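# Stow an unpowered small robot arm in a floor case

## Task

Lift the small unpowered robot arm from the desk (its joints are limp and move if pushed) and lay it inside the open case on the floor, deep enough that the lid could close, and let it settle. It must not drop more than a few centimetres, since that can fail the task. Afterwards open the gripper, move away from it, and make sure the robot itself has neither fallen over nor ended up leaning.

## Robot and tools

Robot: a Hello Robot Stretch 4, about 1.6 m tall. It has an omni-wheel base whose rim reaches at most 0.23 m from the base origin, a mast with a lift, an arm that telescopes straight forward, a wrist with yaw, pitch and roll, and a two-finger gripper. There is only one arm. A loose object may occasionally be nudged by an outside push.

Frames: the base frame sits on the floor under the centre of the base, with x forward, y left and z up. hand_pose is reported in this frame and is a point between the open fingertips; the printed value may be slightly wrong. The odometry frame is the base frame as it was at the start of the scene. base_odometry counts wheel turns only, so slipping is counted as travel. Heading runs from -3.142 to 3.142, positive to the left.

execute_actions(actions, cameras): actions is a list holding one action, or empty to just read state and images. An action contains "base", "joints" or both, plus optional "pace" and "contact_limits". Alternatively it contains only {"end_of_arm": "enable_torque"}, which re-powers any wrist or gripper motor that shut itself off. Its motions all start at once. "base" takes exactly one relative move, measured from where the base last reported itself: translate_m (metres, forward positive, -2 to 2), strafe_m (metres, left positive, -2 to 2) or rotate_rad (radians, counter-clockwise positive, -3.2 to 3.2). "joints" is a single object of absolute targets by name. lift_m is 0 to 1.2 m. arm_m is 0 to 0.55 m. wrist_yaw_rad is -1.134 to 4.276 (0 forward, positive left, 3.14 stowed; above 3.4 the arm may be in the way). wrist_pitch_rad is -1.117 to 4.259 (0 level, 1.57 pointing down). wrist_roll_rad is -1.117 to 4.259 (positive is clockwise seen from behind). gripper_m is -0.038 to 0.141 m of fingertip gap. Joint targets outside their range are clipped and flagged. Any other bad value or unknown key causes the whole call to be refused. pace is "slow", "default", "fast" or "max"; base speeds are 0.1, 0.3, 0.4 and 0.6 m/s, and they drop when the lift is high. contact_limits {"arm_m": 0 to 0.75} sets how hard the arm may push before it stops (default 0.5). A joint or base left out of an action may keep pushing toward its earlier target. No action runs longer than 15 s. cameras is a list drawn from head_camera, head_left_camera, head_right_camera, wrist_camera and all; omitting it returns all cameras, and [] returns none. If a call reports a stop, the later calls in the same reply are skipped.

wait(seconds 0 to 10): commands nothing new and returns the state and images. zoom_image(camera, region [x0,y0,x1,y1] in pixels, at most 504x504) returns an enlarged view of that camera's latest image. read_manual gives licence texts only. finished_scene(scene) ends the scene and cannot be undone, so the goal must already hold and keep holding.

Results: base_status and joint_status report done, off_target, contact_stop_at_<key>, limit_stop_at_<name> or torque_fault. After a contact stop the part that stopped goes slack, so the lift can sink under a load. limit_stop_at_tilt means the robot leans more than 6 degrees, and the lift, arm and wheels then go slack. limit_stop_at_own_body is a self-collision stop, likely when the gripper is tilted up and rolled. A torque_fault leaves the wrist limp until enable_torque is sent. on_its_own describes what the call did not command; there, "held at" is the target being held. lidar_m gives 12 distances in 30-degree sectors, starting straight ahead and going counter-clockwise (4th left, 7th behind, 10th right); "-" means nothing seen or closer than 0.25 m. wrist_depth_mm is a 7x7 grid of depths in mm (100 to 2000). motor_effort is in percent, with the peak shown in brackets; an unusual effort at rest suggests a load or a push. base_tilt is in degrees, with offsets of up to about 1.5. If turned_by_wheels and turned_by_imu differ by more than about 0.1 rad, the base slipped or hit something.

Gripping: send a gripper_m smaller than the object's width. Neither the reading nor "done" proves the object is held; a firm squeeze shows up in gripper effort. Fingertips pressed onto a surface can stick, so raise the lift to free them.

Cameras: head_camera looks ahead and down from the top of the mast; turn the base to aim it. The two head fisheyes look more steeply down and show the base and arm. wrist_camera looks along the fingers.

Cautions: at the start, unfold the wrist with lift_m 0.4 and wrist_yaw_rad 0. The arm object is limp, so grip a solid part and carry it low and slowly. Set it onto the case floor rather than dropping it from height, then open the gripper and raise or pull back. Avoid turning or driving with heavy loads held far out, and avoid hard pushes, both of which can tip the robot. Avoid slams and collisions.

Each tool is called after "Request:" as name(argument=value, ...) on one line, values as JSON.

## Session

Request:
execute_actions(actions=[])

Scene clock: 0.00 s.
base_odometry: x=+0.000 y=+0.000 heading=+0.000 (m, m, rad; odometry frame)
turned_by_wheels: +0.000 (rad since the last result)
turned_by_imu: +0.000 (rad since the last result)
base_tilt: forward=-0.4 right=-0.5 (deg)
lidar_m: 2.42 2.16 2.14 2.11 1.72 1.72 1.90 1.54 1.53 1.70 2.22 1.23
base_status: not commanded
joint_positions: lift_m=+0.177 arm_m=-0.001 wrist_yaw_rad=+3.038 wrist_pitch_rad=+0.001 wrist_roll_rad=+0.002 gripper_m=+0.057
joint_status: not commanded
motor_effort: lift_m=+20 arm_m=-1 wrist_yaw_rad=-1 wrist_pitch_rad=-8 wrist_roll_rad=-1 gripper_m=-1 wheel_0=-1 wheel_1=+0 wheel_2=+0 (%)
hand_pose: x=-0.1079 y=+0.1168 z=+0.3552 quat_wxyz=(+0.052, +0.000, +0.001, +0.999) (m; base frame)
wrist_depth_mm: - 137 - - - - - / - 138 - - - - - / 111 139 - - - - - / 136 206 - - - - - / 1430 1708 - - - - - / 1098 1118 976 1098 197 1255 1255 / 778 768 866 - 842 842 866
pictures: head_camera, head_left_camera, head_right_camera, wrist_camera
camera_calibration (this result's frames):
wrist_camera: T_world_to_cam=[[0.128222, 0.990615, 0.0473298, -0.132797], [0.0253177, 0.0444386, -0.998691, 0.404382], [-0.991422, 0.129253, -0.0193821, 0.11722], [0, 0, 0, 1]] pos_world=[0.123004, 0.09843, 0.41241]
Images, in order (width x height): head_camera 420x560, head_left_camera 420x672, head_right_camera 420x672, wrist_camera 616x392.

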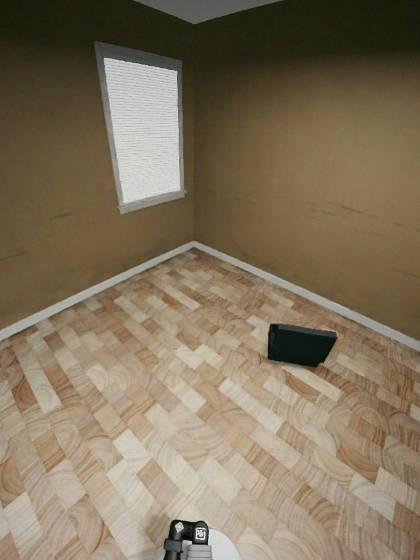

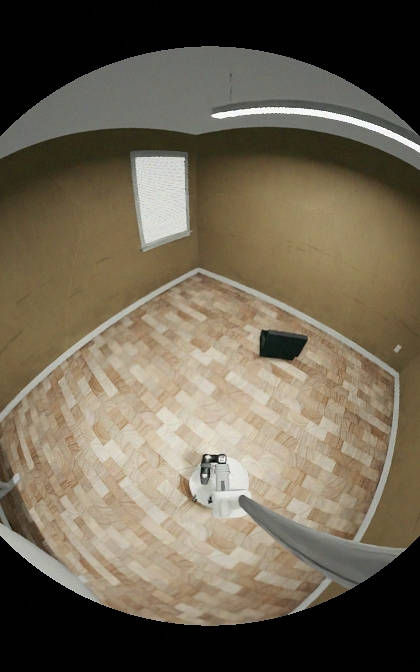

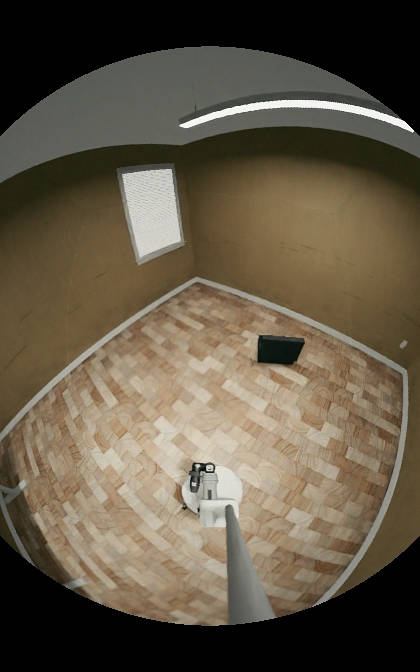

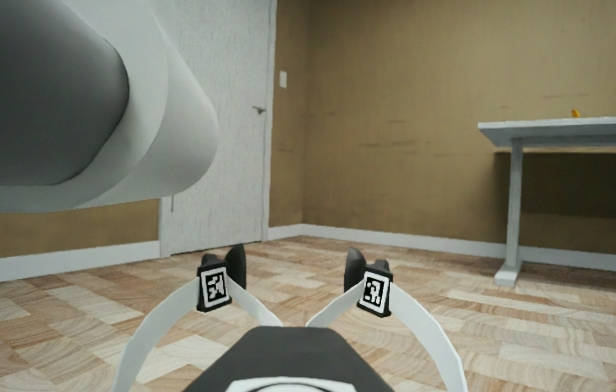

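Request:
execute_actions(actions=[{"base":{"rotate_rad":2.3},"joints":{"lift_m":1.1,"wrist_yaw_rad":0,"wrist_pitch_rad":0.5}}], cameras=["head_camera","head_left_camera"])

Scene clock: 4.77 s.
base_odometry: x=+0.000 y=+0.000 heading=+2.300 (m, m, rad; odometry frame)
turned_by_wheels: +2.300 (rad since the last result)
turned_by_imu: +2.293 (rad since the last result)
base_tilt: forward=-0.3 right=-0.7 (deg)
lidar_m: 1.70 2.50 1.70 1.52 1.56 1.93 1.32 1.25 2.39 2.17 2.17 1.86
base_status: done
joint_positions: lift_m=+1.100 arm_m=-0.001 wrist_yaw_rad=+0.000 wrist_pitch_rad=+0.502 wrist_roll_rad=+0.002 gripper_m=+0.057
joint_status: all done
motor_effort: lift_m=+25(28) arm_m=-1(1) wrist_yaw_rad=-2(7) wrist_pitch_rad=-5(6) wrist_roll_rad=-1(1) gripper_m=-2(0) wheel_0=+0(8) wheel_1=+1(4) wheel_2=+2(5) (%)
hand_pose: x=+0.4229 y=-0.0874 z=+1.1390 quat_wxyz=(+0.969, +0.001, +0.248, +0.000) (m; base frame)
wrist_depth_mm: 1921 1921 - - - - - / - - - - - - - / - - - - - - - / - - - - - - - / 1863 1921 1921 - - - - / 1537 1576 1499 1576 196 1708 1661 / 1336 1366 1430 - 1366 1430 1430
pictures: head_camera, head_left_camera
Images, in order (width x height): head_camera 420x560, head_left_camera 420x672.

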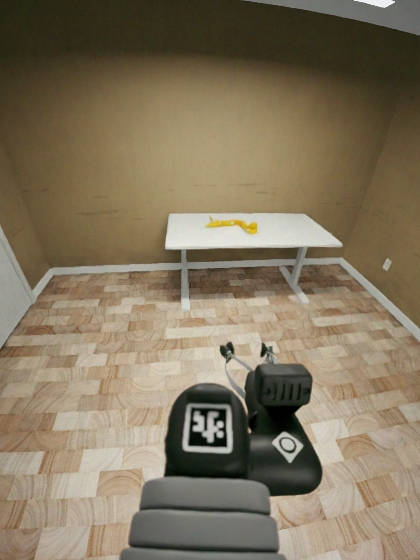

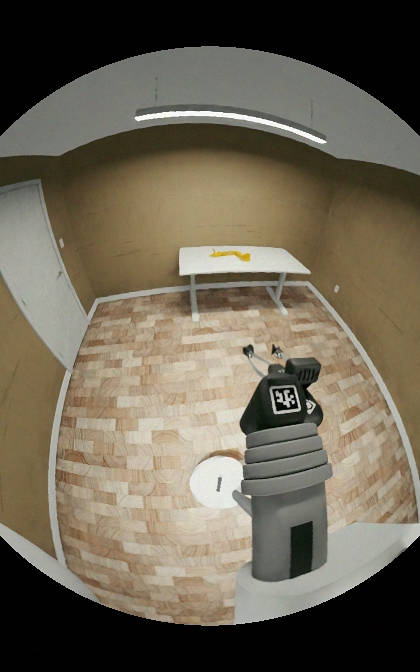

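Request:
execute_actions(actions=[{"base":{"translate_m":1.2},"joints":{"wrist_pitch_rad":1.0,"gripper_m":0.1},"pace":"fast"}])

Scene clock: 10.27 s.
base_odometry: x=-0.800 y=+0.895 heading=+2.301 (m, m, rad; odometry frame)
turned_by_wheels: +0.000 (rad since the last result)
turned_by_imu: -0.004 (rad since the last result)
base_tilt: forward=-0.4 right=-0.6 (deg)
lidar_m: 0.49 0.53 1.66 1.68 1.74 2.16 2.40 2.58 2.20 1.96 0.87 0.55
base_status: done
joint_positions: lift_m=+1.100 arm_m=-0.001 wrist_yaw_rad=+0.000 wrist_pitch_rad=+1.001 wrist_roll_rad=+0.002 gripper_m=+0.100
joint_status: all done
motor_effort: lift_m=+24(25) arm_m=+0(1) wrist_yaw_rad=+0(1) wrist_pitch_rad=-4(5) wrist_roll_rad=+0(1) gripper_m=-5(1) wheel_0=+2(6) wheel_1=+2(7) wheel_2=+2(9) (%)
hand_pose: x=+0.3256 y=-0.0874 z=+1.0349 quat_wxyz=(+0.877, +0.001, +0.480, -0.001) (m; base frame)
wrist_depth_mm: 1118 831 854 820 831 878 904 / 1229 732 741 759 741 768 798 / 1397 668 668 676 691 707 707 / 615 603 627 634 654 661 1430 / 1281 1281 1255 1336 1336 1366 1336 / 1182 1160 1160 1229 1182 1229 1229 / 1098 1078 1138 - 1160 1160 1138
pictures: head_camera, head_left_camera, head_right_camera, wrist_camera
camera_calibration (this result's frames):
wrist_camera: T_world_to_cam=[[0.0263389, -0.998568, 0.0465596, -0.158148], [-0.851432, -0.0468142, -0.522371, 0.865815], [0.523803, -0.0258836, -0.851446, 0.940787], [0, 0, 0, 1]] pos_world=[0.248561, -0.0930387, 1.26067]
Images, in order (width x height): head_camera 420x560, head_left_camera 420x672, head_right_camera 420x672, wrist_camera 616x392.

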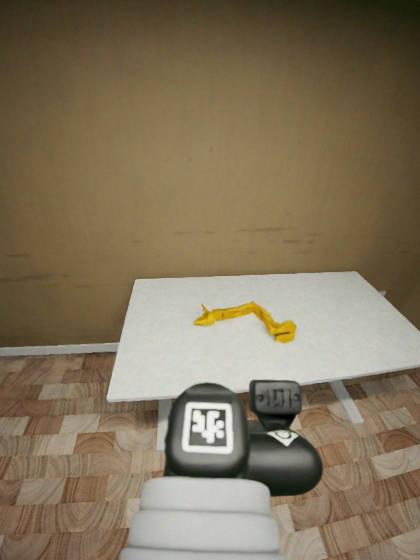

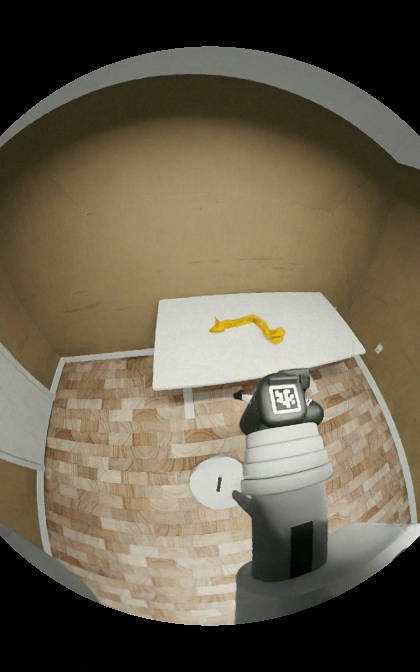

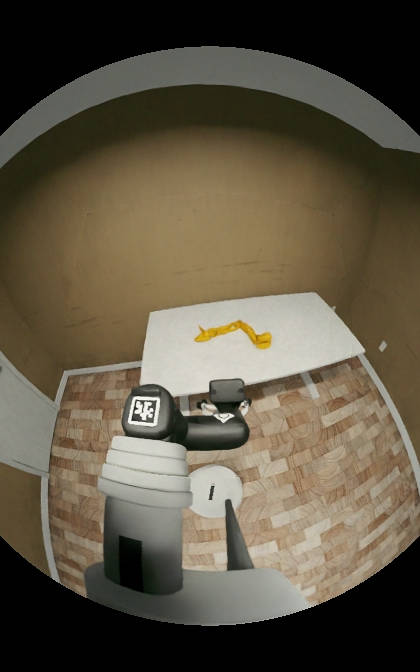

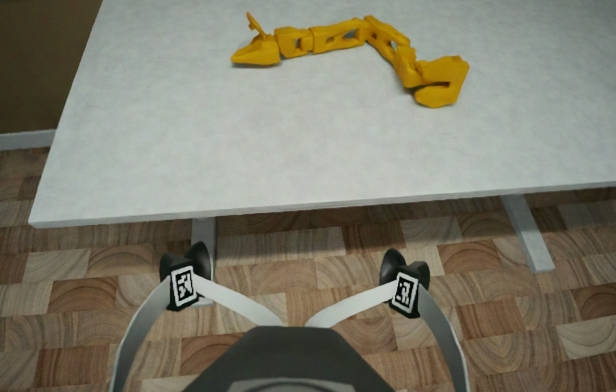

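Request:
execute_actions(actions=[{"base":{"strafe_m":-0.086},"joints":{"wrist_pitch_rad":1.57,"wrist_roll_rad":1.12,"lift_m":1.0}}], cameras=[])

Request:
execute_actions(actions=[{"base":{"translate_m":0.315},"joints":{"arm_m":0.5}}], cameras=["wrist_camera","head_right_camera"])

Scene clock: 12.57 s.
base_odometry: x=-0.736 y=+0.952 heading=+2.301 (m, m, rad; odometry frame)
turned_by_wheels: +0.000 (rad since the last result)
turned_by_imu: +0.000 (rad since the last result)
base_tilt: forward=-0.3 right=-0.6 (deg)
lidar_m: 0.50 0.51 1.67 1.76 1.81 2.24 2.37 3.22 2.10 1.87 0.92 0.57
base_status: done
joint_positions: lift_m=+1.000 arm_m=-0.001 wrist_yaw_rad=+0.000 wrist_pitch_rad=+1.570 wrist_roll_rad=+1.120 gripper_m=+0.100
joint_status: all done
motor_effort: lift_m=+14(26) arm_m=-1(1) wrist_yaw_rad=-1(0) wrist_pitch_rad=+1(3) wrist_roll_rad=+1(3) gripper_m=-4(0) wheel_0=+1(8) wheel_1=+0(9) wheel_2=+1(2) (%)
hand_pose: x=+0.1703 y=-0.0874 z=+0.8902 quat_wxyz=(+0.600, +0.376, +0.599, -0.375) (m; base frame)
wrist_depth_mm: 1078 1078 1078 1078 1098 1098 1098 / 1078 1098 1098 1078 1098 1118 1118 / 1078 1078 1078 1098 1118 1118 1138 / 1078 1078 1098 1098 1118 1118 1098 / 1078 1098 1118 904 904 1138 1138 / 1098 1098 1098 904 525 480 1138 / 1098 1098 1118 - 1160 366 306
pictures: none
No camera images: the call's "cameras" was empty. Leave "cameras" out to get every camera's image.

Scene clock: 15.10 s.
base_odometry: x=-0.946 y=+1.187 heading=+2.301 (m, m, rad; odometry frame)
turned_by_wheels: +0.000 (rad since the last result)
turned_by_imu: -0.001 (rad since the last result)
base_tilt: forward=-0.3 right=-0.5 (deg)
lidar_m: 0.25 0.25 0.28 1.82 1.82 2.31 2.67 3.20 2.05 1.85 0.41 0.26
base_status: done
joint_positions: lift_m=+1.000 arm_m=+0.499 wrist_yaw_rad=+0.000 wrist_pitch_rad=+1.570 wrist_roll_rad=+1.120 gripper_m=+0.100
joint_status: all done
motor_effort: lift_m=+14(14) arm_m=+6(6) wrist_yaw_rad=-2(1) wrist_pitch_rad=+1(0) wrist_roll_rad=+0(1) gripper_m=+0(2) wheel_0=+2(6) wheel_1=+0(5) wheel_2=+1(9) (%)
hand_pose: x=+0.6702 y=-0.0874 z=+0.8901 quat_wxyz=(+0.600, +0.376, +0.599, -0.375) (m; base frame)
wrist_depth_mm: 379 379 382 389 389 392 394 / 382 382 387 389 392 394 397 / 384 384 387 392 394 394 320 / 384 384 389 340 394 332 310 / 387 389 389 394 394 399 404 / 387 389 394 340 399 404 404 / 392 394 394 - 402 404 407
pictures: head_right_camera, wrist_camera
camera_calibration (this result's frames):
wrist_camera: T_world_to_cam=[[-0.876815, -0.480226, 0.0240416, 0.510192], [-0.479879, 0.87713, 0.0189425, 0.433534], [-0.0301843, 0.00507201, -0.999531, 1.14285], [0, 0, 0, 1]] pos_world=[0.689884, -0.141055, 1.12183]
Images, in order (width x height): head_right_camera 420x672, wrist_camera 616x392.

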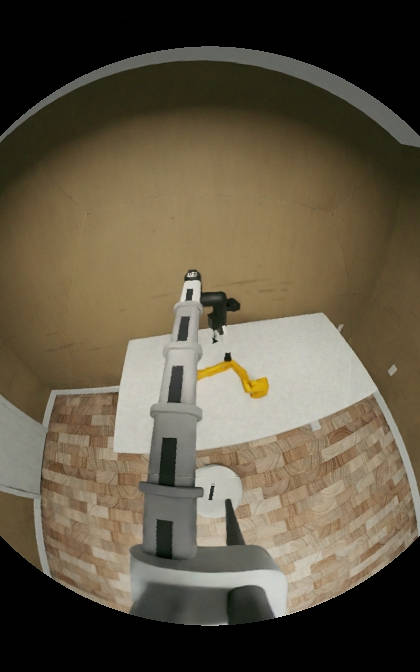

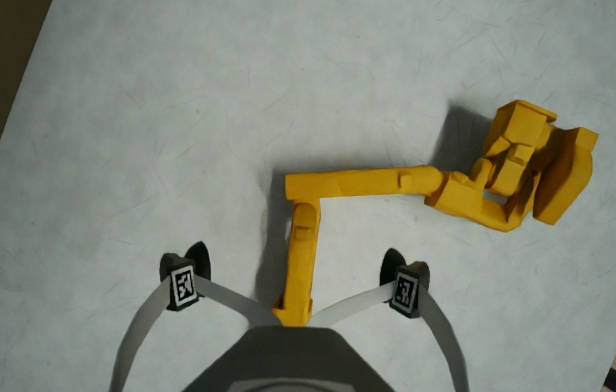

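Request:
execute_actions(actions=[{"joints":{"lift_m":0.9,"wrist_roll_rad":1.22}}], cameras=["wrist_camera"])

Request:
execute_actions(actions=[{"joints":{"lift_m":0.86},"pace":"slow"}], cameras=["wrist_camera"])

Scene clock: 17.13 s.
base_odometry: x=-0.946 y=+1.187 heading=+2.301 (m, m, rad; odometry frame)
turned_by_wheels: +0.000 (rad since the last result)
turned_by_imu: -0.001 (rad since the last result)
base_tilt: forward=-0.3 right=-0.6 (deg)
lidar_m: 0.25 0.25 0.31 1.81 1.84 2.33 2.66 3.17 2.04 1.83 0.39 0.27
base_status: not commanded
joint_positions: lift_m=+0.900 arm_m=+0.499 wrist_yaw_rad=+0.000 wrist_pitch_rad=+1.570 wrist_roll_rad=+1.220 gripper_m=+0.100
joint_status: all done
motor_effort: lift_m=+14(13) arm_m=+6(6) wrist_yaw_rad=-1(2) wrist_pitch_rad=-1(0) wrist_roll_rad=+1(4) gripper_m=-1(1) wheel_0=+1(2) wheel_1=+0(0) wheel_2=+1(1) (%)
hand_pose: x=+0.6702 y=-0.0874 z=+0.7902 quat_wxyz=(+0.580, +0.405, +0.579, -0.405) (m; base frame)
wrist_depth_mm: 282 285 286 290 290 293 294 / 285 285 289 290 293 294 253 / 285 287 289 291 293 294 238 / 287 289 291 238 294 263 236 / 287 290 291 293 297 298 301 / 290 290 293 238 296 300 303 / 290 293 294 - 300 301 303
pictures: wrist_camera
camera_calibration (this result's frames):
wrist_camera: T_world_to_cam=[[-0.920333, -0.3904, 0.0239946, 0.549654], [-0.390021, 0.920609, 0.0190398, 0.378927], [-0.0295228, 0.00816452, -0.999531, 1.04274], [0, 0, 0, 1]] pos_world=[0.684438, -0.142773, 1.02184]
Images, in order (width x height): wrist_camera 616x392.

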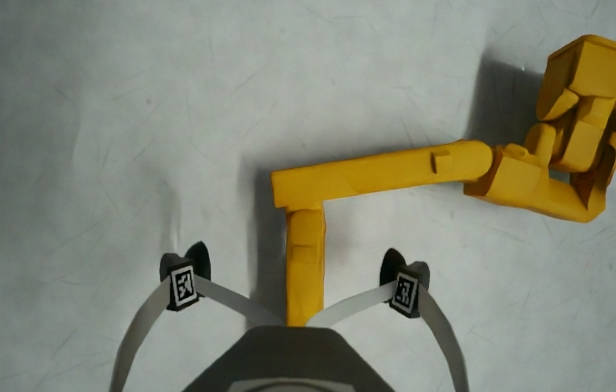

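Scene clock: 18.30 s.
base_odometry: x=-0.946 y=+1.187 heading=+2.301 (m, m, rad; odometry frame)
turned_by_wheels: +0.000 (rad since the last result)
turned_by_imu: +0.000 (rad since the last result)
base_tilt: forward=-0.3 right=-0.6 (deg)
lidar_m: 0.25 0.25 0.28 1.82 1.87 2.35 2.67 3.17 2.03 1.83 0.40 0.26
base_status: not commanded
joint_positions: lift_m=+0.860 arm_m=+0.499 wrist_yaw_rad=+0.000 wrist_pitch_rad=+1.570 wrist_roll_rad=+1.220 gripper_m=+0.100
joint_status: all done
motor_effort: lift_m=+14(14) arm_m=+6(6) wrist_yaw_rad=+0(2) wrist_pitch_rad=+0(0) wrist_roll_rad=+2(1) gripper_m=-5(0) wheel_0=+2(1) wheel_1=+1(0) wheel_2=+1(1) (%)
hand_pose: x=+0.6702 y=-0.0874 z=+0.7502 quat_wxyz=(+0.580, +0.405, +0.579, -0.405) (m; base frame)
wrist_depth_mm: 244 245 247 250 251 253 254 / 246 247 248 251 253 255 256 / 247 249 250 252 253 185 194 / 248 249 252 198 254 256 188 / 249 251 252 254 255 258 260 / 250 251 253 194 256 260 262 / 251 253 255 - 258 260 263
pictures: wrist_camera
camera_calibration (this result's frames):
wrist_camera: T_world_to_cam=[[-0.920333, -0.3904, 0.0239947, 0.550614], [-0.390021, 0.920609, 0.0190398, 0.379689], [-0.0295229, 0.00816452, -0.999531, 1.00277], [0, 0, 0, 1]] pos_world=[0.684439, -0.142773, 0.981856]
Images, in order (width x height): wrist_camera 616x392.

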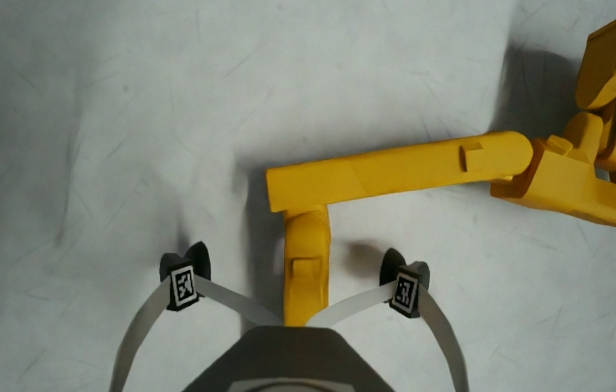

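Request:
execute_actions(actions=[{"joints":{"gripper_m":-0.03}}], cameras=[])

Request:
execute_actions(actions=[{"joints":{"lift_m":1.0,"arm_m":0.45},"pace":"slow"}], cameras=["wrist_camera"])

Request:
execute_actions(actions=[{"joints":{"wrist_pitch_rad":0.05,"lift_m":1.05},"pace":"slow"}], cameras=["wrist_camera"])

Request:
execute_actions(actions=[{"joints":{"wrist_roll_rad":0.0,"arm_m":0.3},"pace":"slow"}], cameras=["wrist_camera","head_right_camera"])

Scene clock: 20.77 s.
base_odometry: x=-0.946 y=+1.187 heading=+2.301 (m, m, rad; odometry frame)
turned_by_wheels: +0.000 (rad since the last result)
turned_by_imu: -0.001 (rad since the last result)
base_tilt: forward=-0.3 right=-0.7 (deg)
lidar_m: 0.25 0.25 0.29 1.81 1.85 2.33 2.67 3.18 2.04 1.85 0.38 0.25
base_status: not commanded
joint_positions: lift_m=+0.860 arm_m=+0.499 wrist_yaw_rad=+0.000 wrist_pitch_rad=+1.571 wrist_roll_rad=+1.220 gripper_m=-0.029
joint_status: all done
motor_effort: lift_m=+15(15) arm_m=+6(6) wrist_yaw_rad=-1(0) wrist_pitch_rad=-3(7) wrist_roll_rad=+2(2) gripper_m=-22(26) wheel_0=+2(2) wheel_1=+0(0) wheel_2=+0(1) (%)
hand_pose: x=+0.6699 y=-0.0874 z=+0.7501 quat_wxyz=(+0.580, +0.405, +0.580, -0.405) (m; base frame)
wrist_depth_mm: 243 245 247 249 251 252 254 / 243 245 248 250 252 253 255 / 245 247 249 251 252 175 255 / 246 248 250 182 180 208 180 / 248 249 252 186 254 257 259 / 249 250 184 182 181 258 260 / 250 252 253 - 258 259 262
pictures: none
No camera images: the call's "cameras" was empty. Leave "cameras" out to get every camera's image.

Scene clock: 22.73 s.
base_odometry: x=-0.946 y=+1.187 heading=+2.301 (m, m, rad; odometry frame)
turned_by_wheels: +0.000 (rad since the last result)
turned_by_imu: -0.001 (rad since the last result)
base_tilt: forward=-0.5 right=-0.5 (deg)
lidar_m: 0.25 0.25 0.32 1.82 1.83 2.29 2.70 3.16 2.02 1.83 0.38 0.25
base_status: not commanded
joint_positions: lift_m=+0.999 arm_m=+0.451 wrist_yaw_rad=+0.000 wrist_pitch_rad=+1.568 wrist_roll_rad=+1.220 gripper_m=-0.029
joint_status: all done
motor_effort: lift_m=+28(30) arm_m=-6(5) wrist_yaw_rad=+0(0) wrist_pitch_rad=+5(5) wrist_roll_rad=+2(2) gripper_m=-25(23) wheel_0=+2(2) wheel_1=+0(0) wheel_2=+0(0) (%)
hand_pose: x=+0.6228 y=-0.0874 z=+0.8891 quat_wxyz=(+0.580, +0.406, +0.579, -0.404) (m; base frame)
wrist_depth_mm: 377 377 379 384 389 389 394 / 377 379 384 387 389 392 394 / 379 382 387 389 392 392 211 / 382 384 387 180 180 196 187 / 384 384 389 186 397 399 402 / 387 387 183 183 181 399 402 / 387 392 394 - 402 402 407
pictures: wrist_camera
camera_calibration (this result's frames):
wrist_camera: T_world_to_cam=[[-0.920476, -0.390157, 0.0223737, 0.505158], [-0.389811, 0.920712, 0.0183535, 0.359024], [-0.0277605, 0.00817249, -0.999581, 1.13913], [0, 0, 0, 1]] pos_world=[0.63656, -0.142777, 1.12076]
Images, in order (width x height): wrist_camera 616x392.

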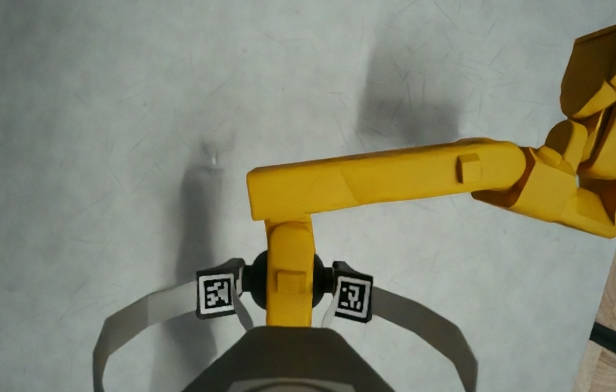

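Scene clock: 24.37 s.
base_odometry: x=-0.946 y=+1.187 heading=+2.301 (m, m, rad; odometry frame)
turned_by_wheels: +0.000 (rad since the last result)
turned_by_imu: -0.001 (rad since the last result)
base_tilt: forward=-0.4 right=-0.6 (deg)
lidar_m: 0.25 0.25 0.27 1.81 1.84 2.34 2.69 3.19 2.04 1.85 0.36 0.25
base_status: not commanded
joint_positions: lift_m=+1.049 arm_m=+0.451 wrist_yaw_rad=+0.000 wrist_pitch_rad=+0.060 wrist_roll_rad=+1.220 gripper_m=-0.029
joint_status: all done
on_its_own: wrist_pitch_rad is at rest, and its effort (-29) is outside its rest range (-23 to +23)
motor_effort: lift_m=+28(29) arm_m=-6(6) wrist_yaw_rad=+0(3) wrist_pitch_rad=-29(33) wrist_roll_rad=+2(1) gripper_m=-22(17) wheel_0=+2(1) wheel_1=+0(0) wheel_2=+0(0) (%)
hand_pose: x=+0.9098 y=-0.0875 z=+1.2102 quat_wxyz=(+0.819, +0.572, +0.025, -0.017) (m; base frame)
wrist_depth_mm: 364 375 389 404 418 436 452 / 359 373 384 399 410 433 445 / 355 368 382 394 410 424 439 / 351 364 375 181 206 421 433 / 347 362 370 186 212 176 427 / 343 353 182 183 180 404 183 / 342 355 362 - 392 402 415
pictures: wrist_camera
camera_calibration (this result's frames):
wrist_camera: T_world_to_cam=[[-0.0802926, -0.390095, -0.917267, 1.13495], [-0.04272, 0.920739, -0.387832, 0.640849], [0.995855, 0.00804551, -0.0905934, -0.563287], [0, 0, 0, 1]] pos_world=[0.679457, -0.142785, 1.23856]
Images, in order (width x height): wrist_camera 616x392.

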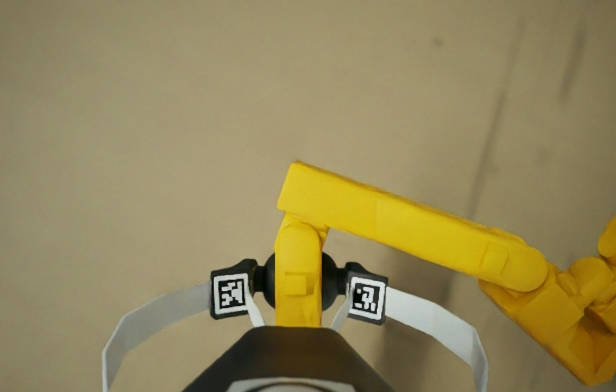

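Scene clock: 27.13 s.
base_odometry: x=-0.946 y=+1.187 heading=+2.301 (m, m, rad; odometry frame)
turned_by_wheels: +0.000 (rad since the last result)
turned_by_imu: -0.001 (rad since the last result)
base_tilt: forward=-0.5 right=-0.5 (deg)
lidar_m: 0.25 0.25 0.29 1.80 1.81 2.31 2.67 3.15 2.03 1.85 0.37 0.25
base_status: not commanded
joint_positions: lift_m=+1.049 arm_m=+0.301 wrist_yaw_rad=+0.000 wrist_pitch_rad=+0.060 wrist_roll_rad=+0.002 gripper_m=-0.029
joint_status: all done
on_its_own: wrist_pitch_rad is at rest, and its effort (-30) is outside its rest range (-23 to +23)
motor_effort: lift_m=+27(28) arm_m=-6(7) wrist_yaw_rad=+0(2) wrist_pitch_rad=-30(31) wrist_roll_rad=-5(5) gripper_m=-23(23) wheel_0=+2(2) wheel_1=+0(0) wheel_2=+0(0) (%)
hand_pose: x=+0.7599 y=-0.0874 z=+1.2102 quat_wxyz=(+1.000, +0.001, +0.030, +0.000) (m; base frame)
wrist_depth_mm: 459 469 488 508 530 549 569 / 462 480 496 512 535 559 580 / 469 488 504 525 544 569 585 / 473 492 512 211 554 574 597 / 484 496 517 187 188 585 609 / 492 500 183 183 181 597 627 / 500 517 530 - 585 189 627
pictures: head_right_camera, wrist_camera
camera_calibration (this result's frames):
wrist_camera: T_world_to_cam=[[-0.0220619, -0.998548, 0.0491509, -0.144099], [-0.0793644, -0.0472584, -0.995725, 1.31334], [0.996602, -0.0258684, -0.0782065, -0.432511], [0, 0, 0, 1]] pos_world=[0.532094, -0.093012, 1.28099]
Images, in order (width x height): head_right_camera 420x672, wrist_camera 616x392.

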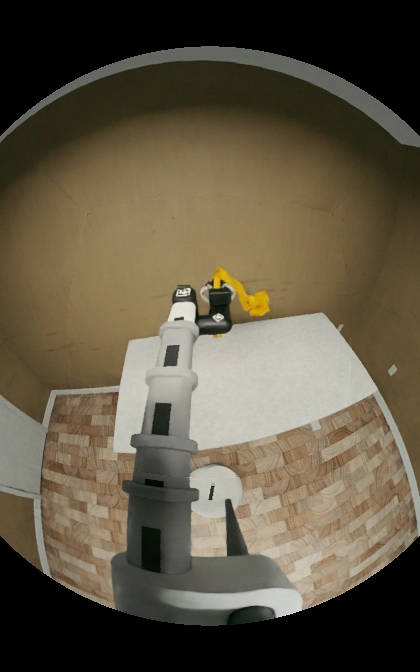

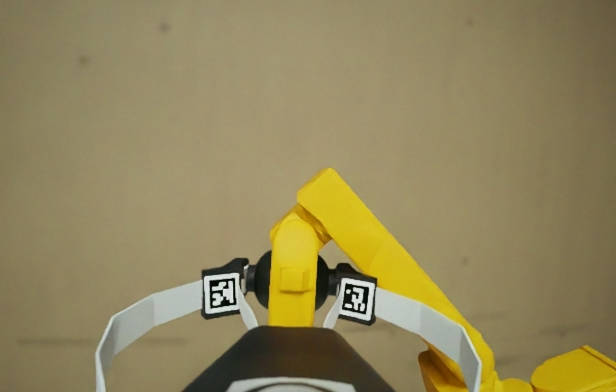

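Request:
execute_actions(actions=[{"joints":{"wrist_pitch_rad":1.57,"arm_m":0.52,"lift_m":1.1},"pace":"slow"}], cameras=[])

Request:
execute_actions(actions=[{"joints":{"lift_m":0.865},"pace":"slow"}], cameras=["head_right_camera"])

Request:
execute_actions(actions=[{"joints":{"gripper_m":0.1}}], cameras=[])

Request:
execute_actions(actions=[{"joints":{"lift_m":1.08,"gripper_m":0.14}}], cameras=["wrist_camera","head_right_camera"])

Scene clock: 31.13 s.
base_odometry: x=-0.946 y=+1.187 heading=+2.301 (m, m, rad; odometry frame)
turned_by_wheels: +0.000 (rad since the last result)
turned_by_imu: -0.001 (rad since the last result)
base_tilt: forward=-0.5 right=-0.6 (deg)
lidar_m: 0.25 0.25 0.28 1.82 1.83 2.33 2.68 3.18 2.05 1.84 0.39 0.25
base_status: not commanded
joint_positions: lift_m=+1.099 arm_m=+0.519 wrist_yaw_rad=+0.000 wrist_pitch_rad=+1.567 wrist_roll_rad=+0.000 gripper_m=-0.029
joint_status: all done
motor_effort: lift_m=+28(27) arm_m=+6(5) wrist_yaw_rad=-1(1) wrist_pitch_rad=+6(28) wrist_roll_rad=+0(5) gripper_m=-23(19) wheel_0=+2(2) wheel_1=+0(0) wheel_2=+0(0) (%)
hand_pose: x=+0.6909 y=-0.0874 z=+0.9890 quat_wxyz=(+0.708, +0.000, +0.706, +0.000) (m; base frame)
wrist_depth_mm: 477 477 480 480 484 488 488 / 473 477 480 480 488 492 492 / 477 480 484 488 492 496 496 / 480 484 484 180 492 492 496 / 484 488 492 182 185 496 500 / 488 488 185 183 181 500 500 / 484 488 492 - 496 207 228
pictures: none
No camera images: the call's "cameras" was empty. Leave "cameras" out to get every camera's image.

Scene clock: 33.73 s.
base_odometry: x=-0.946 y=+1.187 heading=+2.301 (m, m, rad; odometry frame)
turned_by_wheels: +0.000 (rad since the last result)
turned_by_imu: -0.001 (rad since the last result)
base_tilt: forward=-0.4 right=-0.6 (deg)
lidar_m: 0.25 0.25 0.28 1.80 1.83 2.31 2.70 3.19 2.05 1.85 0.39 0.25
base_status: not commanded
joint_positions: lift_m=+0.865 arm_m=+0.519 wrist_yaw_rad=+0.000 wrist_pitch_rad=+1.569 wrist_roll_rad=+0.000 gripper_m=-0.029
joint_status: all done
motor_effort: lift_m=+14(28) arm_m=+6(6) wrist_yaw_rad=+0(1) wrist_pitch_rad=+2(6) wrist_roll_rad=+0(0) gripper_m=-21(22) wheel_0=+2(2) wheel_1=+0(0) wheel_2=+0(0) (%)
hand_pose: x=+0.6904 y=-0.0874 z=+0.7552 quat_wxyz=(+0.708, +0.000, +0.706, +0.000) (m; base frame)
wrist_depth_mm: 250 250 252 254 255 257 257 / 251 253 254 254 256 258 259 / 252 253 255 257 258 260 262 / 253 254 257 185 259 262 263 / 254 257 257 187 182 263 264 / 256 256 185 183 178 179 265 / 257 258 260 - 263 179 238
pictures: head_right_camera
Images, in order (width x height): head_right_camera 420x672.

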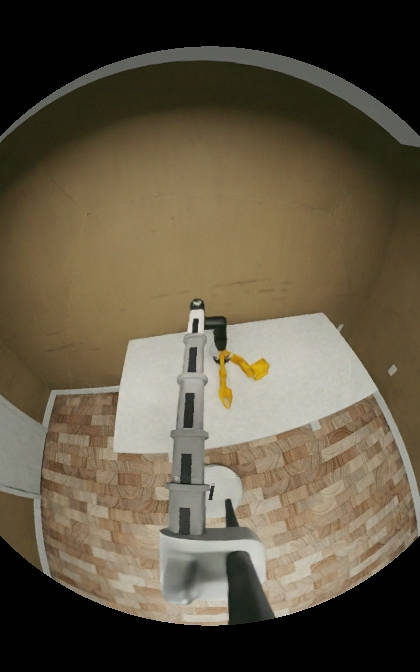

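Scene clock: 35.73 s.
base_odometry: x=-0.946 y=+1.187 heading=+2.301 (m, m, rad; odometry frame)
turned_by_wheels: +0.000 (rad since the last result)
turned_by_imu: -0.001 (rad since the last result)
base_tilt: forward=-0.2 right=-0.5 (deg)
lidar_m: 0.25 0.25 0.27 1.80 1.83 2.33 2.68 3.20 2.05 1.83 0.39 0.25
base_status: not commanded
joint_positions: lift_m=+0.865 arm_m=+0.519 wrist_yaw_rad=+0.000 wrist_pitch_rad=+1.571 wrist_roll_rad=+0.000 gripper_m=+0.100
joint_status: all done
motor_effort: lift_m=+14(15) arm_m=+6(6) wrist_yaw_rad=+0(1) wrist_pitch_rad=-4(3) wrist_roll_rad=-1(1) gripper_m=-1(18) wheel_0=+1(2) wheel_1=+0(1) wheel_2=+0(0) (%)
hand_pose: x=+0.6898 y=-0.0874 z=+0.7551 quat_wxyz=(+0.707, +0.000, +0.707, +0.000) (m; base frame)
wrist_depth_mm: 249 250 252 254 254 255 257 / 250 251 253 255 256 258 258 / 251 253 255 256 257 259 260 / 252 255 256 256 200 260 262 / 254 255 256 202 220 262 264 / 256 256 259 201 213 189 265 / 256 259 259 - 263 194 197
pictures: none
No camera images: the call's "cameras" was empty. Leave "cameras" out to get every camera's image.

Scene clock: 37.70 s.
base_odometry: x=-0.946 y=+1.187 heading=+2.301 (m, m, rad; odometry frame)
turned_by_wheels: +0.000 (rad since the last result)
turned_by_imu: -0.001 (rad since the last result)
base_tilt: forward=-0.4 right=-0.5 (deg)
lidar_m: 0.25 0.25 0.29 1.81 1.85 2.30 2.69 3.18 2.03 1.85 0.39 0.25
base_status: not commanded
joint_positions: lift_m=+1.080 arm_m=+0.519 wrist_yaw_rad=+0.000 wrist_pitch_rad=+1.571 wrist_roll_rad=+0.000 gripper_m=+0.140
joint_status: all done
motor_effort: lift_m=+25(23) arm_m=+6(6) wrist_yaw_rad=+0(0) wrist_pitch_rad=-2(3) wrist_roll_rad=-1(1) gripper_m=-1(4) wheel_0=+2(2) wheel_1=+0(0) wheel_2=+0(0) (%)
hand_pose: x=+0.6900 y=-0.0874 z=+0.9693 quat_wxyz=(+0.707, +0.000, +0.707, +0.000) (m; base frame)
wrist_depth_mm: 455 459 459 462 469 469 473 / 459 459 462 466 466 473 473 / 459 462 466 469 473 473 477 / 462 466 469 469 469 477 480 / 462 466 473 473 473 480 484 / 473 469 469 418 477 399 484 / 469 473 477 - 480 488 484
pictures: head_right_camera, wrist_camera
camera_calibration (this result's frames):
wrist_camera: T_world_to_cam=[[0.0490535, -0.998483, 0.0250044, -0.159461], [-0.998635, -0.0485807, 0.0191789, 0.718265], [-0.0179351, -0.0259111, -0.999503, 1.21136], [0, 0, 0, 1]] pos_world=[0.746833, -0.0929377, 1.20097]
Images, in order (width x height): head_right_camera 420x672, wrist_camera 616x392.

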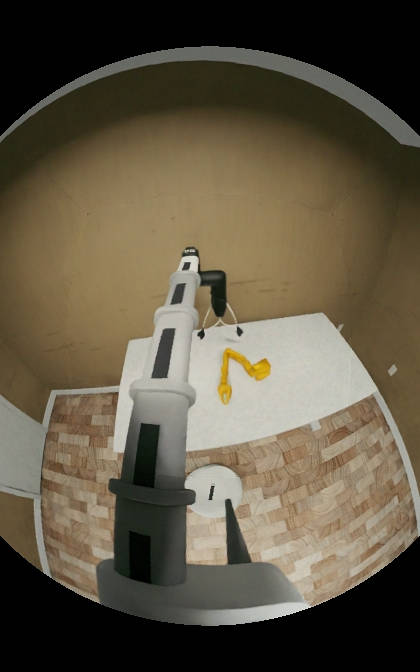

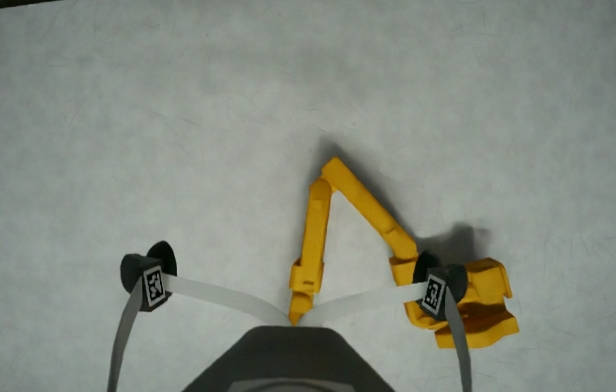

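Request:
execute_actions(actions=[{"base":{"strafe_m":-0.065},"joints":{"arm_m":0.545,"lift_m":0.93,"wrist_roll_rad":-0.3}}], cameras=["wrist_camera"])

Request:
execute_actions(actions=[{"joints":{"lift_m":0.86},"pace":"slow"}], cameras=["wrist_camera"])

Scene clock: 40.10 s.
base_odometry: x=-0.897 y=+1.230 heading=+2.301 (m, m, rad; odometry frame)
turned_by_wheels: +0.000 (rad since the last result)
turned_by_imu: +0.000 (rad since the last result)
base_tilt: forward=-0.3 right=-0.6 (deg)
lidar_m: 0.25 0.25 0.28 1.87 1.91 2.42 2.68 3.06 1.98 1.78 0.37 0.26
base_status: done
joint_positions: lift_m=+0.930 arm_m=+0.544 wrist_yaw_rad=+0.000 wrist_pitch_rad=+1.570 wrist_roll_rad=-0.300 gripper_m=+0.140
joint_status: all done
motor_effort: lift_m=+14(24) arm_m=+6(6) wrist_yaw_rad=+0(1) wrist_pitch_rad=-1(3) wrist_roll_rad=-1(5) gripper_m=-1(3) wheel_0=+0(9) wheel_1=+1(9) wheel_2=+0(1) (%)
hand_pose: x=+0.7150 y=-0.0874 z=+0.8202 quat_wxyz=(+0.699, -0.105, +0.699, +0.105) (m; base frame)
wrist_depth_mm: 312 314 315 317 320 322 322 / 314 315 317 319 320 324 324 / 315 319 320 324 322 324 325 / 317 320 322 273 324 327 327 / 319 320 322 324 325 329 329 / 320 322 268 252 254 329 332 / 322 322 270 - 329 330 332
pictures: wrist_camera
camera_calibration (this result's frames):
wrist_camera: T_world_to_cam=[[0.341954, -0.939381, 0.0251311, -0.361319], [-0.93967, -0.341549, 0.0190751, 0.678441], [-0.00933527, -0.0301377, -0.999502, 1.05625], [0, 0, 0, 1]] pos_world=[0.770925, -0.0758619, 1.05186]
Images, in order (width x height): wrist_camera 616x392.

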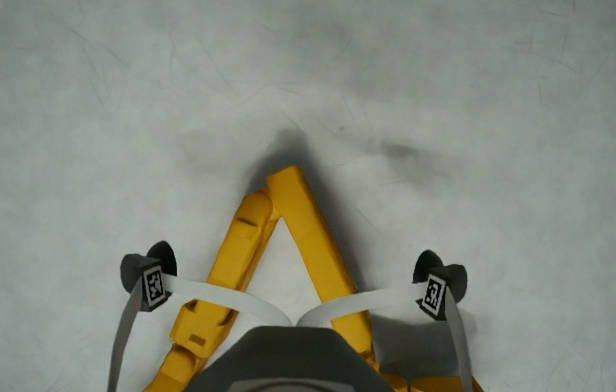

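Scene clock: 41.57 s.
base_odometry: x=-0.897 y=+1.230 heading=+2.301 (m, m, rad; odometry frame)
turned_by_wheels: +0.000 (rad since the last result)
turned_by_imu: +0.000 (rad since the last result)
base_tilt: forward=-0.2 right=-0.6 (deg)
lidar_m: 0.25 0.25 0.31 1.88 1.90 2.41 2.67 3.06 1.97 1.78 0.42 0.25
base_status: not commanded
joint_positions: lift_m=+0.860 arm_m=+0.544 wrist_yaw_rad=+0.000 wrist_pitch_rad=+1.570 wrist_roll_rad=-0.300 gripper_m=+0.140
joint_status: all done
motor_effort: lift_m=+14(15) arm_m=+6(6) wrist_yaw_rad=+0(0) wrist_pitch_rad=-1(2) wrist_roll_rad=-1(1) gripper_m=-2(0) wheel_0=+0(0) wheel_1=+2(2) wheel_2=+0(0) (%)
hand_pose: x=+0.7150 y=-0.0874 z=+0.7502 quat_wxyz=(+0.699, -0.105, +0.699, +0.105) (m; base frame)
wrist_depth_mm: 245 246 247 250 250 252 253 / 246 247 250 250 251 252 254 / 247 249 250 251 252 254 256 / 249 250 251 195 254 255 257 / 250 251 194 195 255 257 258 / 251 252 197 184 202 259 260 / 252 204 200 - 258 259 260
pictures: wrist_camera
camera_calibration (this result's frames):
wrist_camera: T_world_to_cam=[[0.341954, -0.939381, 0.0251311, -0.35956], [-0.93967, -0.341549, 0.0190751, 0.679777], [-0.00933528, -0.0301377, -0.999502, 0.986292], [0, 0, 0, 1]] pos_world=[0.770927, -0.0758619, 0.981871]
Images, in order (width x height): wrist_camera 616x392.

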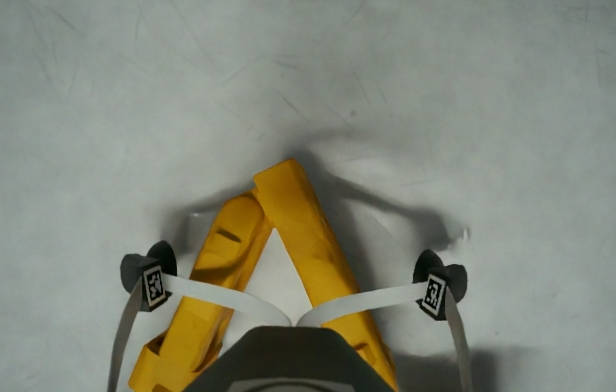

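Request:
execute_actions(actions=[{"joints":{"arm_m":0.527},"pace":"slow"}], cameras=["wrist_camera"])

Request:
execute_actions(actions=[{"joints":{"gripper_m":-0.02}}], cameras=["wrist_camera"])

Scene clock: 43.07 s.
base_odometry: x=-0.897 y=+1.230 heading=+2.301 (m, m, rad; odometry frame)
turned_by_wheels: +0.000 (rad since the last result)
turned_by_imu: +0.000 (rad since the last result)
base_tilt: forward=-0.4 right=-0.7 (deg)
lidar_m: 0.25 0.25 0.30 1.89 1.91 2.41 2.68 3.05 1.97 1.77 0.41 0.25
base_status: not commanded
joint_positions: lift_m=+0.860 arm_m=+0.528 wrist_yaw_rad=+0.000 wrist_pitch_rad=+1.570 wrist_roll_rad=-0.300 gripper_m=+0.140
joint_status: all done
motor_effort: lift_m=+14(14) arm_m=-6(6) wrist_yaw_rad=-1(0) wrist_pitch_rad=-2(1) wrist_roll_rad=-1(1) gripper_m=-1(1) wheel_0=+0(0) wheel_1=+1(2) wheel_2=+0(0) (%)
hand_pose: x=+0.6991 y=-0.0874 z=+0.7502 quat_wxyz=(+0.699, -0.105, +0.699, +0.105) (m; base frame)
wrist_depth_mm: 245 246 247 250 250 252 253 / 246 247 249 250 252 253 254 / 248 249 250 251 253 254 255 / 249 250 250 195 254 256 257 / 251 251 196 254 255 258 258 / 252 252 198 185 191 258 259 / 253 203 200 - 183 260 262
pictures: wrist_camera
camera_calibration (this result's frames):
wrist_camera: T_world_to_cam=[[0.341965, -0.939376, 0.0251312, -0.354125], [-0.939666, -0.341561, 0.0190749, 0.664817], [-0.00933466, -0.0301379, -0.999502, 0.986143], [0, 0, 0, 1]] pos_world=[0.75501, -0.0758612, 0.981871]
Images, in order (width x height): wrist_camera 616x392.

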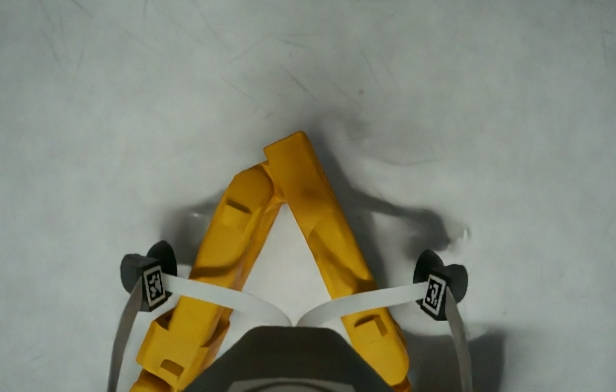

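Scene clock: 45.57 s.
base_odometry: x=-0.897 y=+1.230 heading=+2.301 (m, m, rad; odometry frame)
turned_by_wheels: +0.000 (rad since the last result)
turned_by_imu: -0.001 (rad since the last result)
base_tilt: forward=-0.4 right=-0.6 (deg)
lidar_m: 0.25 0.25 0.28 1.88 1.90 2.38 2.64 3.07 1.97 1.78 0.41 0.25
base_status: not commanded
joint_positions: lift_m=+0.860 arm_m=+0.528 wrist_yaw_rad=+0.000 wrist_pitch_rad=+1.570 wrist_roll_rad=-0.300 gripper_m=-0.019
joint_status: all done
motor_effort: lift_m=+15(15) arm_m=-6(6) wrist_yaw_rad=+0(0) wrist_pitch_rad=-3(2) wrist_roll_rad=+0(1) gripper_m=-25(24) wheel_0=+0(0) wheel_1=+2(2) wheel_2=+0(0) (%)
hand_pose: x=+0.6990 y=-0.0874 z=+0.7501 quat_wxyz=(+0.699, -0.106, +0.699, +0.106) (m; base frame)
wrist_depth_mm: 244 245 247 248 249 250 251 / 245 246 248 249 250 252 253 / 246 248 248 172 252 253 254 / 248 249 167 167 253 255 255 / 248 250 176 169 255 256 257 / 251 172 176 165 181 256 258 / 252 253 253 - 257 258 258
pictures: wrist_camera
camera_calibration (this result's frames):
wrist_camera: T_world_to_cam=[[0.342359, -0.939234, 0.0251099, -0.354334], [-0.939522, -0.341952, 0.0191339, 0.664544], [-0.00938477, -0.030142, -0.999502, 0.986061], [0, 0, 0, 1]] pos_world=[0.754917, -0.0758378, 0.981752]
Images, in order (width x height): wrist_camera 616x392.

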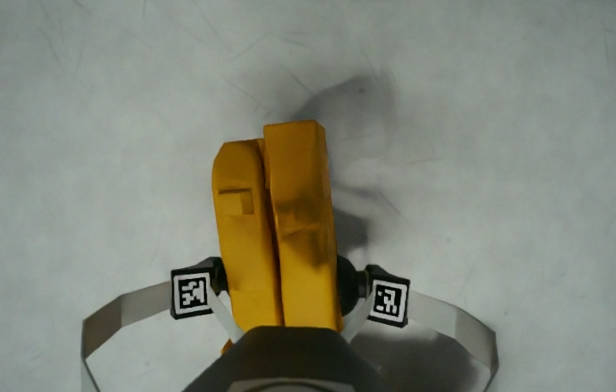

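Request:
execute_actions(actions=[{"joints":{"lift_m":1.0,"wrist_roll_rad":0.0},"pace":"slow"}], cameras=["head_right_camera"])

Request:
execute_actions(actions=[{"base":{"translate_m":-0.5},"joints":{"arm_m":0.15},"pace":"slow"}], cameras=[])

Request:
execute_actions(actions=[{"base":{"rotate_rad":-2.72},"joints":{"lift_m":0.55},"pace":"slow"}], cameras=["head_camera"])

Scene clock: 49.20 s.
base_odometry: x=-0.897 y=+1.230 heading=+2.301 (m, m, rad; odometry frame)
turned_by_wheels: +0.000 (rad since the last result)
turned_by_imu: -0.001 (rad since the last result)
base_tilt: forward=-0.3 right=-0.6 (deg)
lidar_m: 0.25 0.25 0.31 1.89 1.91 2.42 2.68 3.06 1.99 1.78 0.40 0.27
base_status: not commanded
joint_positions: lift_m=+0.999 arm_m=+0.528 wrist_yaw_rad=+0.000 wrist_pitch_rad=+1.568 wrist_roll_rad=+0.000 gripper_m=-0.019
joint_status: all done
motor_effort: lift_m=+28(24) arm_m=-6(6) wrist_yaw_rad=-2(3) wrist_pitch_rad=+5(4) wrist_roll_rad=+2(6) gripper_m=-24(26) wheel_0=+0(0) wheel_1=+1(1) wheel_2=+0(0) (%)
hand_pose: x=+0.6997 y=-0.0874 z=+0.8891 quat_wxyz=(+0.708, +0.000, +0.706, +0.000) (m; base frame)
wrist_depth_mm: 375 382 382 384 387 389 389 / 379 382 384 387 387 387 392 / 382 384 387 387 392 392 394 / 382 384 158 141 392 394 397 / 384 389 144 146 394 397 399 / 384 171 172 160 182 397 402 / 387 392 392 - 394 399 404
pictures: head_right_camera
Images, in order (width x height): head_right_camera 420x672.

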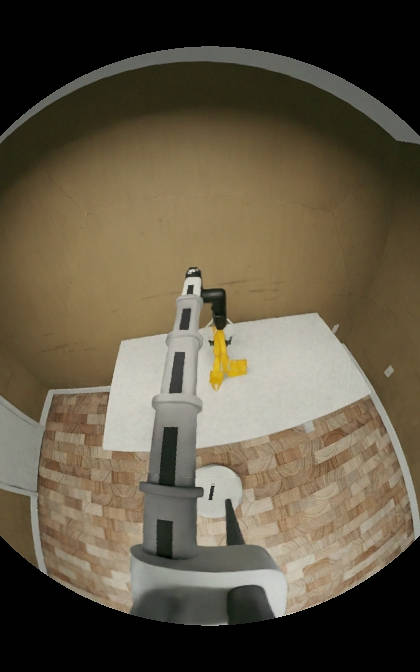

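Scene clock: 55.50 s.
base_odometry: x=-0.564 y=+0.857 heading=+2.301 (m, m, rad; odometry frame)
turned_by_wheels: +0.000 (rad since the last result)
turned_by_imu: -0.001 (rad since the last result)
base_tilt: forward=-0.5 right=-0.5 (deg)
lidar_m: 0.71 0.75 1.87 1.83 1.85 2.31 2.16 3.20 2.06 1.86 0.25 0.25
base_status: done
joint_positions: lift_m=+0.999 arm_m=+0.151 wrist_yaw_rad=+0.000 wrist_pitch_rad=+1.568 wrist_roll_rad=+0.000 gripper_m=-0.019
joint_status: all done
motor_effort: lift_m=+28(28) arm_m=-6(7) wrist_yaw_rad=-2(1) wrist_pitch_rad=+6(4) wrist_roll_rad=+0(1) gripper_m=-26(23) wheel_0=-1(4) wheel_1=+0(3) wheel_2=+2(8) (%)
hand_pose: x=+0.3227 y=-0.0874 z=+0.8891 quat_wxyz=(+0.708, +0.000, +0.706, +0.000) (m; base frame)
wrist_depth_mm: 1078 1078 1098 1078 1098 1098 1098 / 1060 1078 1078 1098 1098 1098 1118 / 1078 1078 1078 1098 1098 1098 1118 / 1078 1078 158 141 1098 1118 1138 / 1078 1098 144 146 1118 1118 1138 / 1098 171 172 160 182 1118 1118 / 1118 1098 904 - 1098 1118 1160
pictures: none
No camera images: the call's "cameras" was empty. Leave "cameras" out to get every camera's image.

Scene clock: 59.53 s.
base_odometry: x=-0.564 y=+0.857 heading=-0.419 (m, m, rad; odometry frame)
turned_by_wheels: -2.720 (rad since the last result)
turned_by_imu: -2.715 (rad since the last result)
base_tilt: forward=-0.4 right=-0.7 (deg)
lidar_m: 2.17 2.18 1.86 1.87 0.83 0.71 0.72 1.78 1.81 1.82 2.15 0.25
base_status: done
joint_positions: lift_m=+0.550 arm_m=+0.151 wrist_yaw_rad=+0.000 wrist_pitch_rad=+1.568 wrist_roll_rad=+0.000 gripper_m=-0.019
joint_status: all done
motor_effort: lift_m=+17(30) arm_m=-6(6) wrist_yaw_rad=-1(0) wrist_pitch_rad=+5(5) wrist_roll_rad=+1(1) gripper_m=-27(27) wheel_0=+1(5) wheel_1=+1(6) wheel_2=-1(4) (%)
hand_pose: x=+0.3228 y=-0.0874 z=+0.4400 quat_wxyz=(+0.708, +0.000, +0.706, +0.000) (m; base frame)
wrist_depth_mm: 634 647 647 647 654 654 661 / 640 654 647 647 661 661 668 / 647 647 654 654 654 661 676 / 654 654 158 141 668 668 676 / 654 654 144 146 668 676 676 / 654 171 172 160 183 668 683 / 661 455 452 - 676 676 683
pictures: head_camera
Images, in order (width x height): head_camera 420x560.

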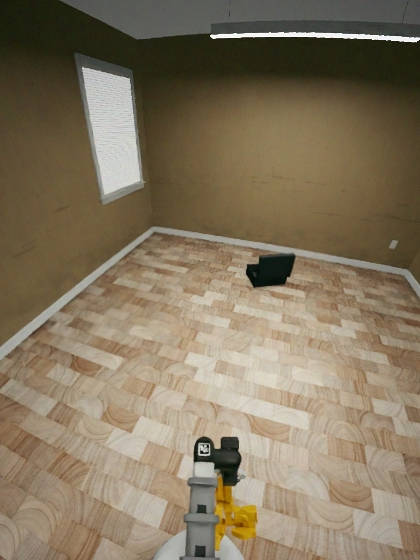

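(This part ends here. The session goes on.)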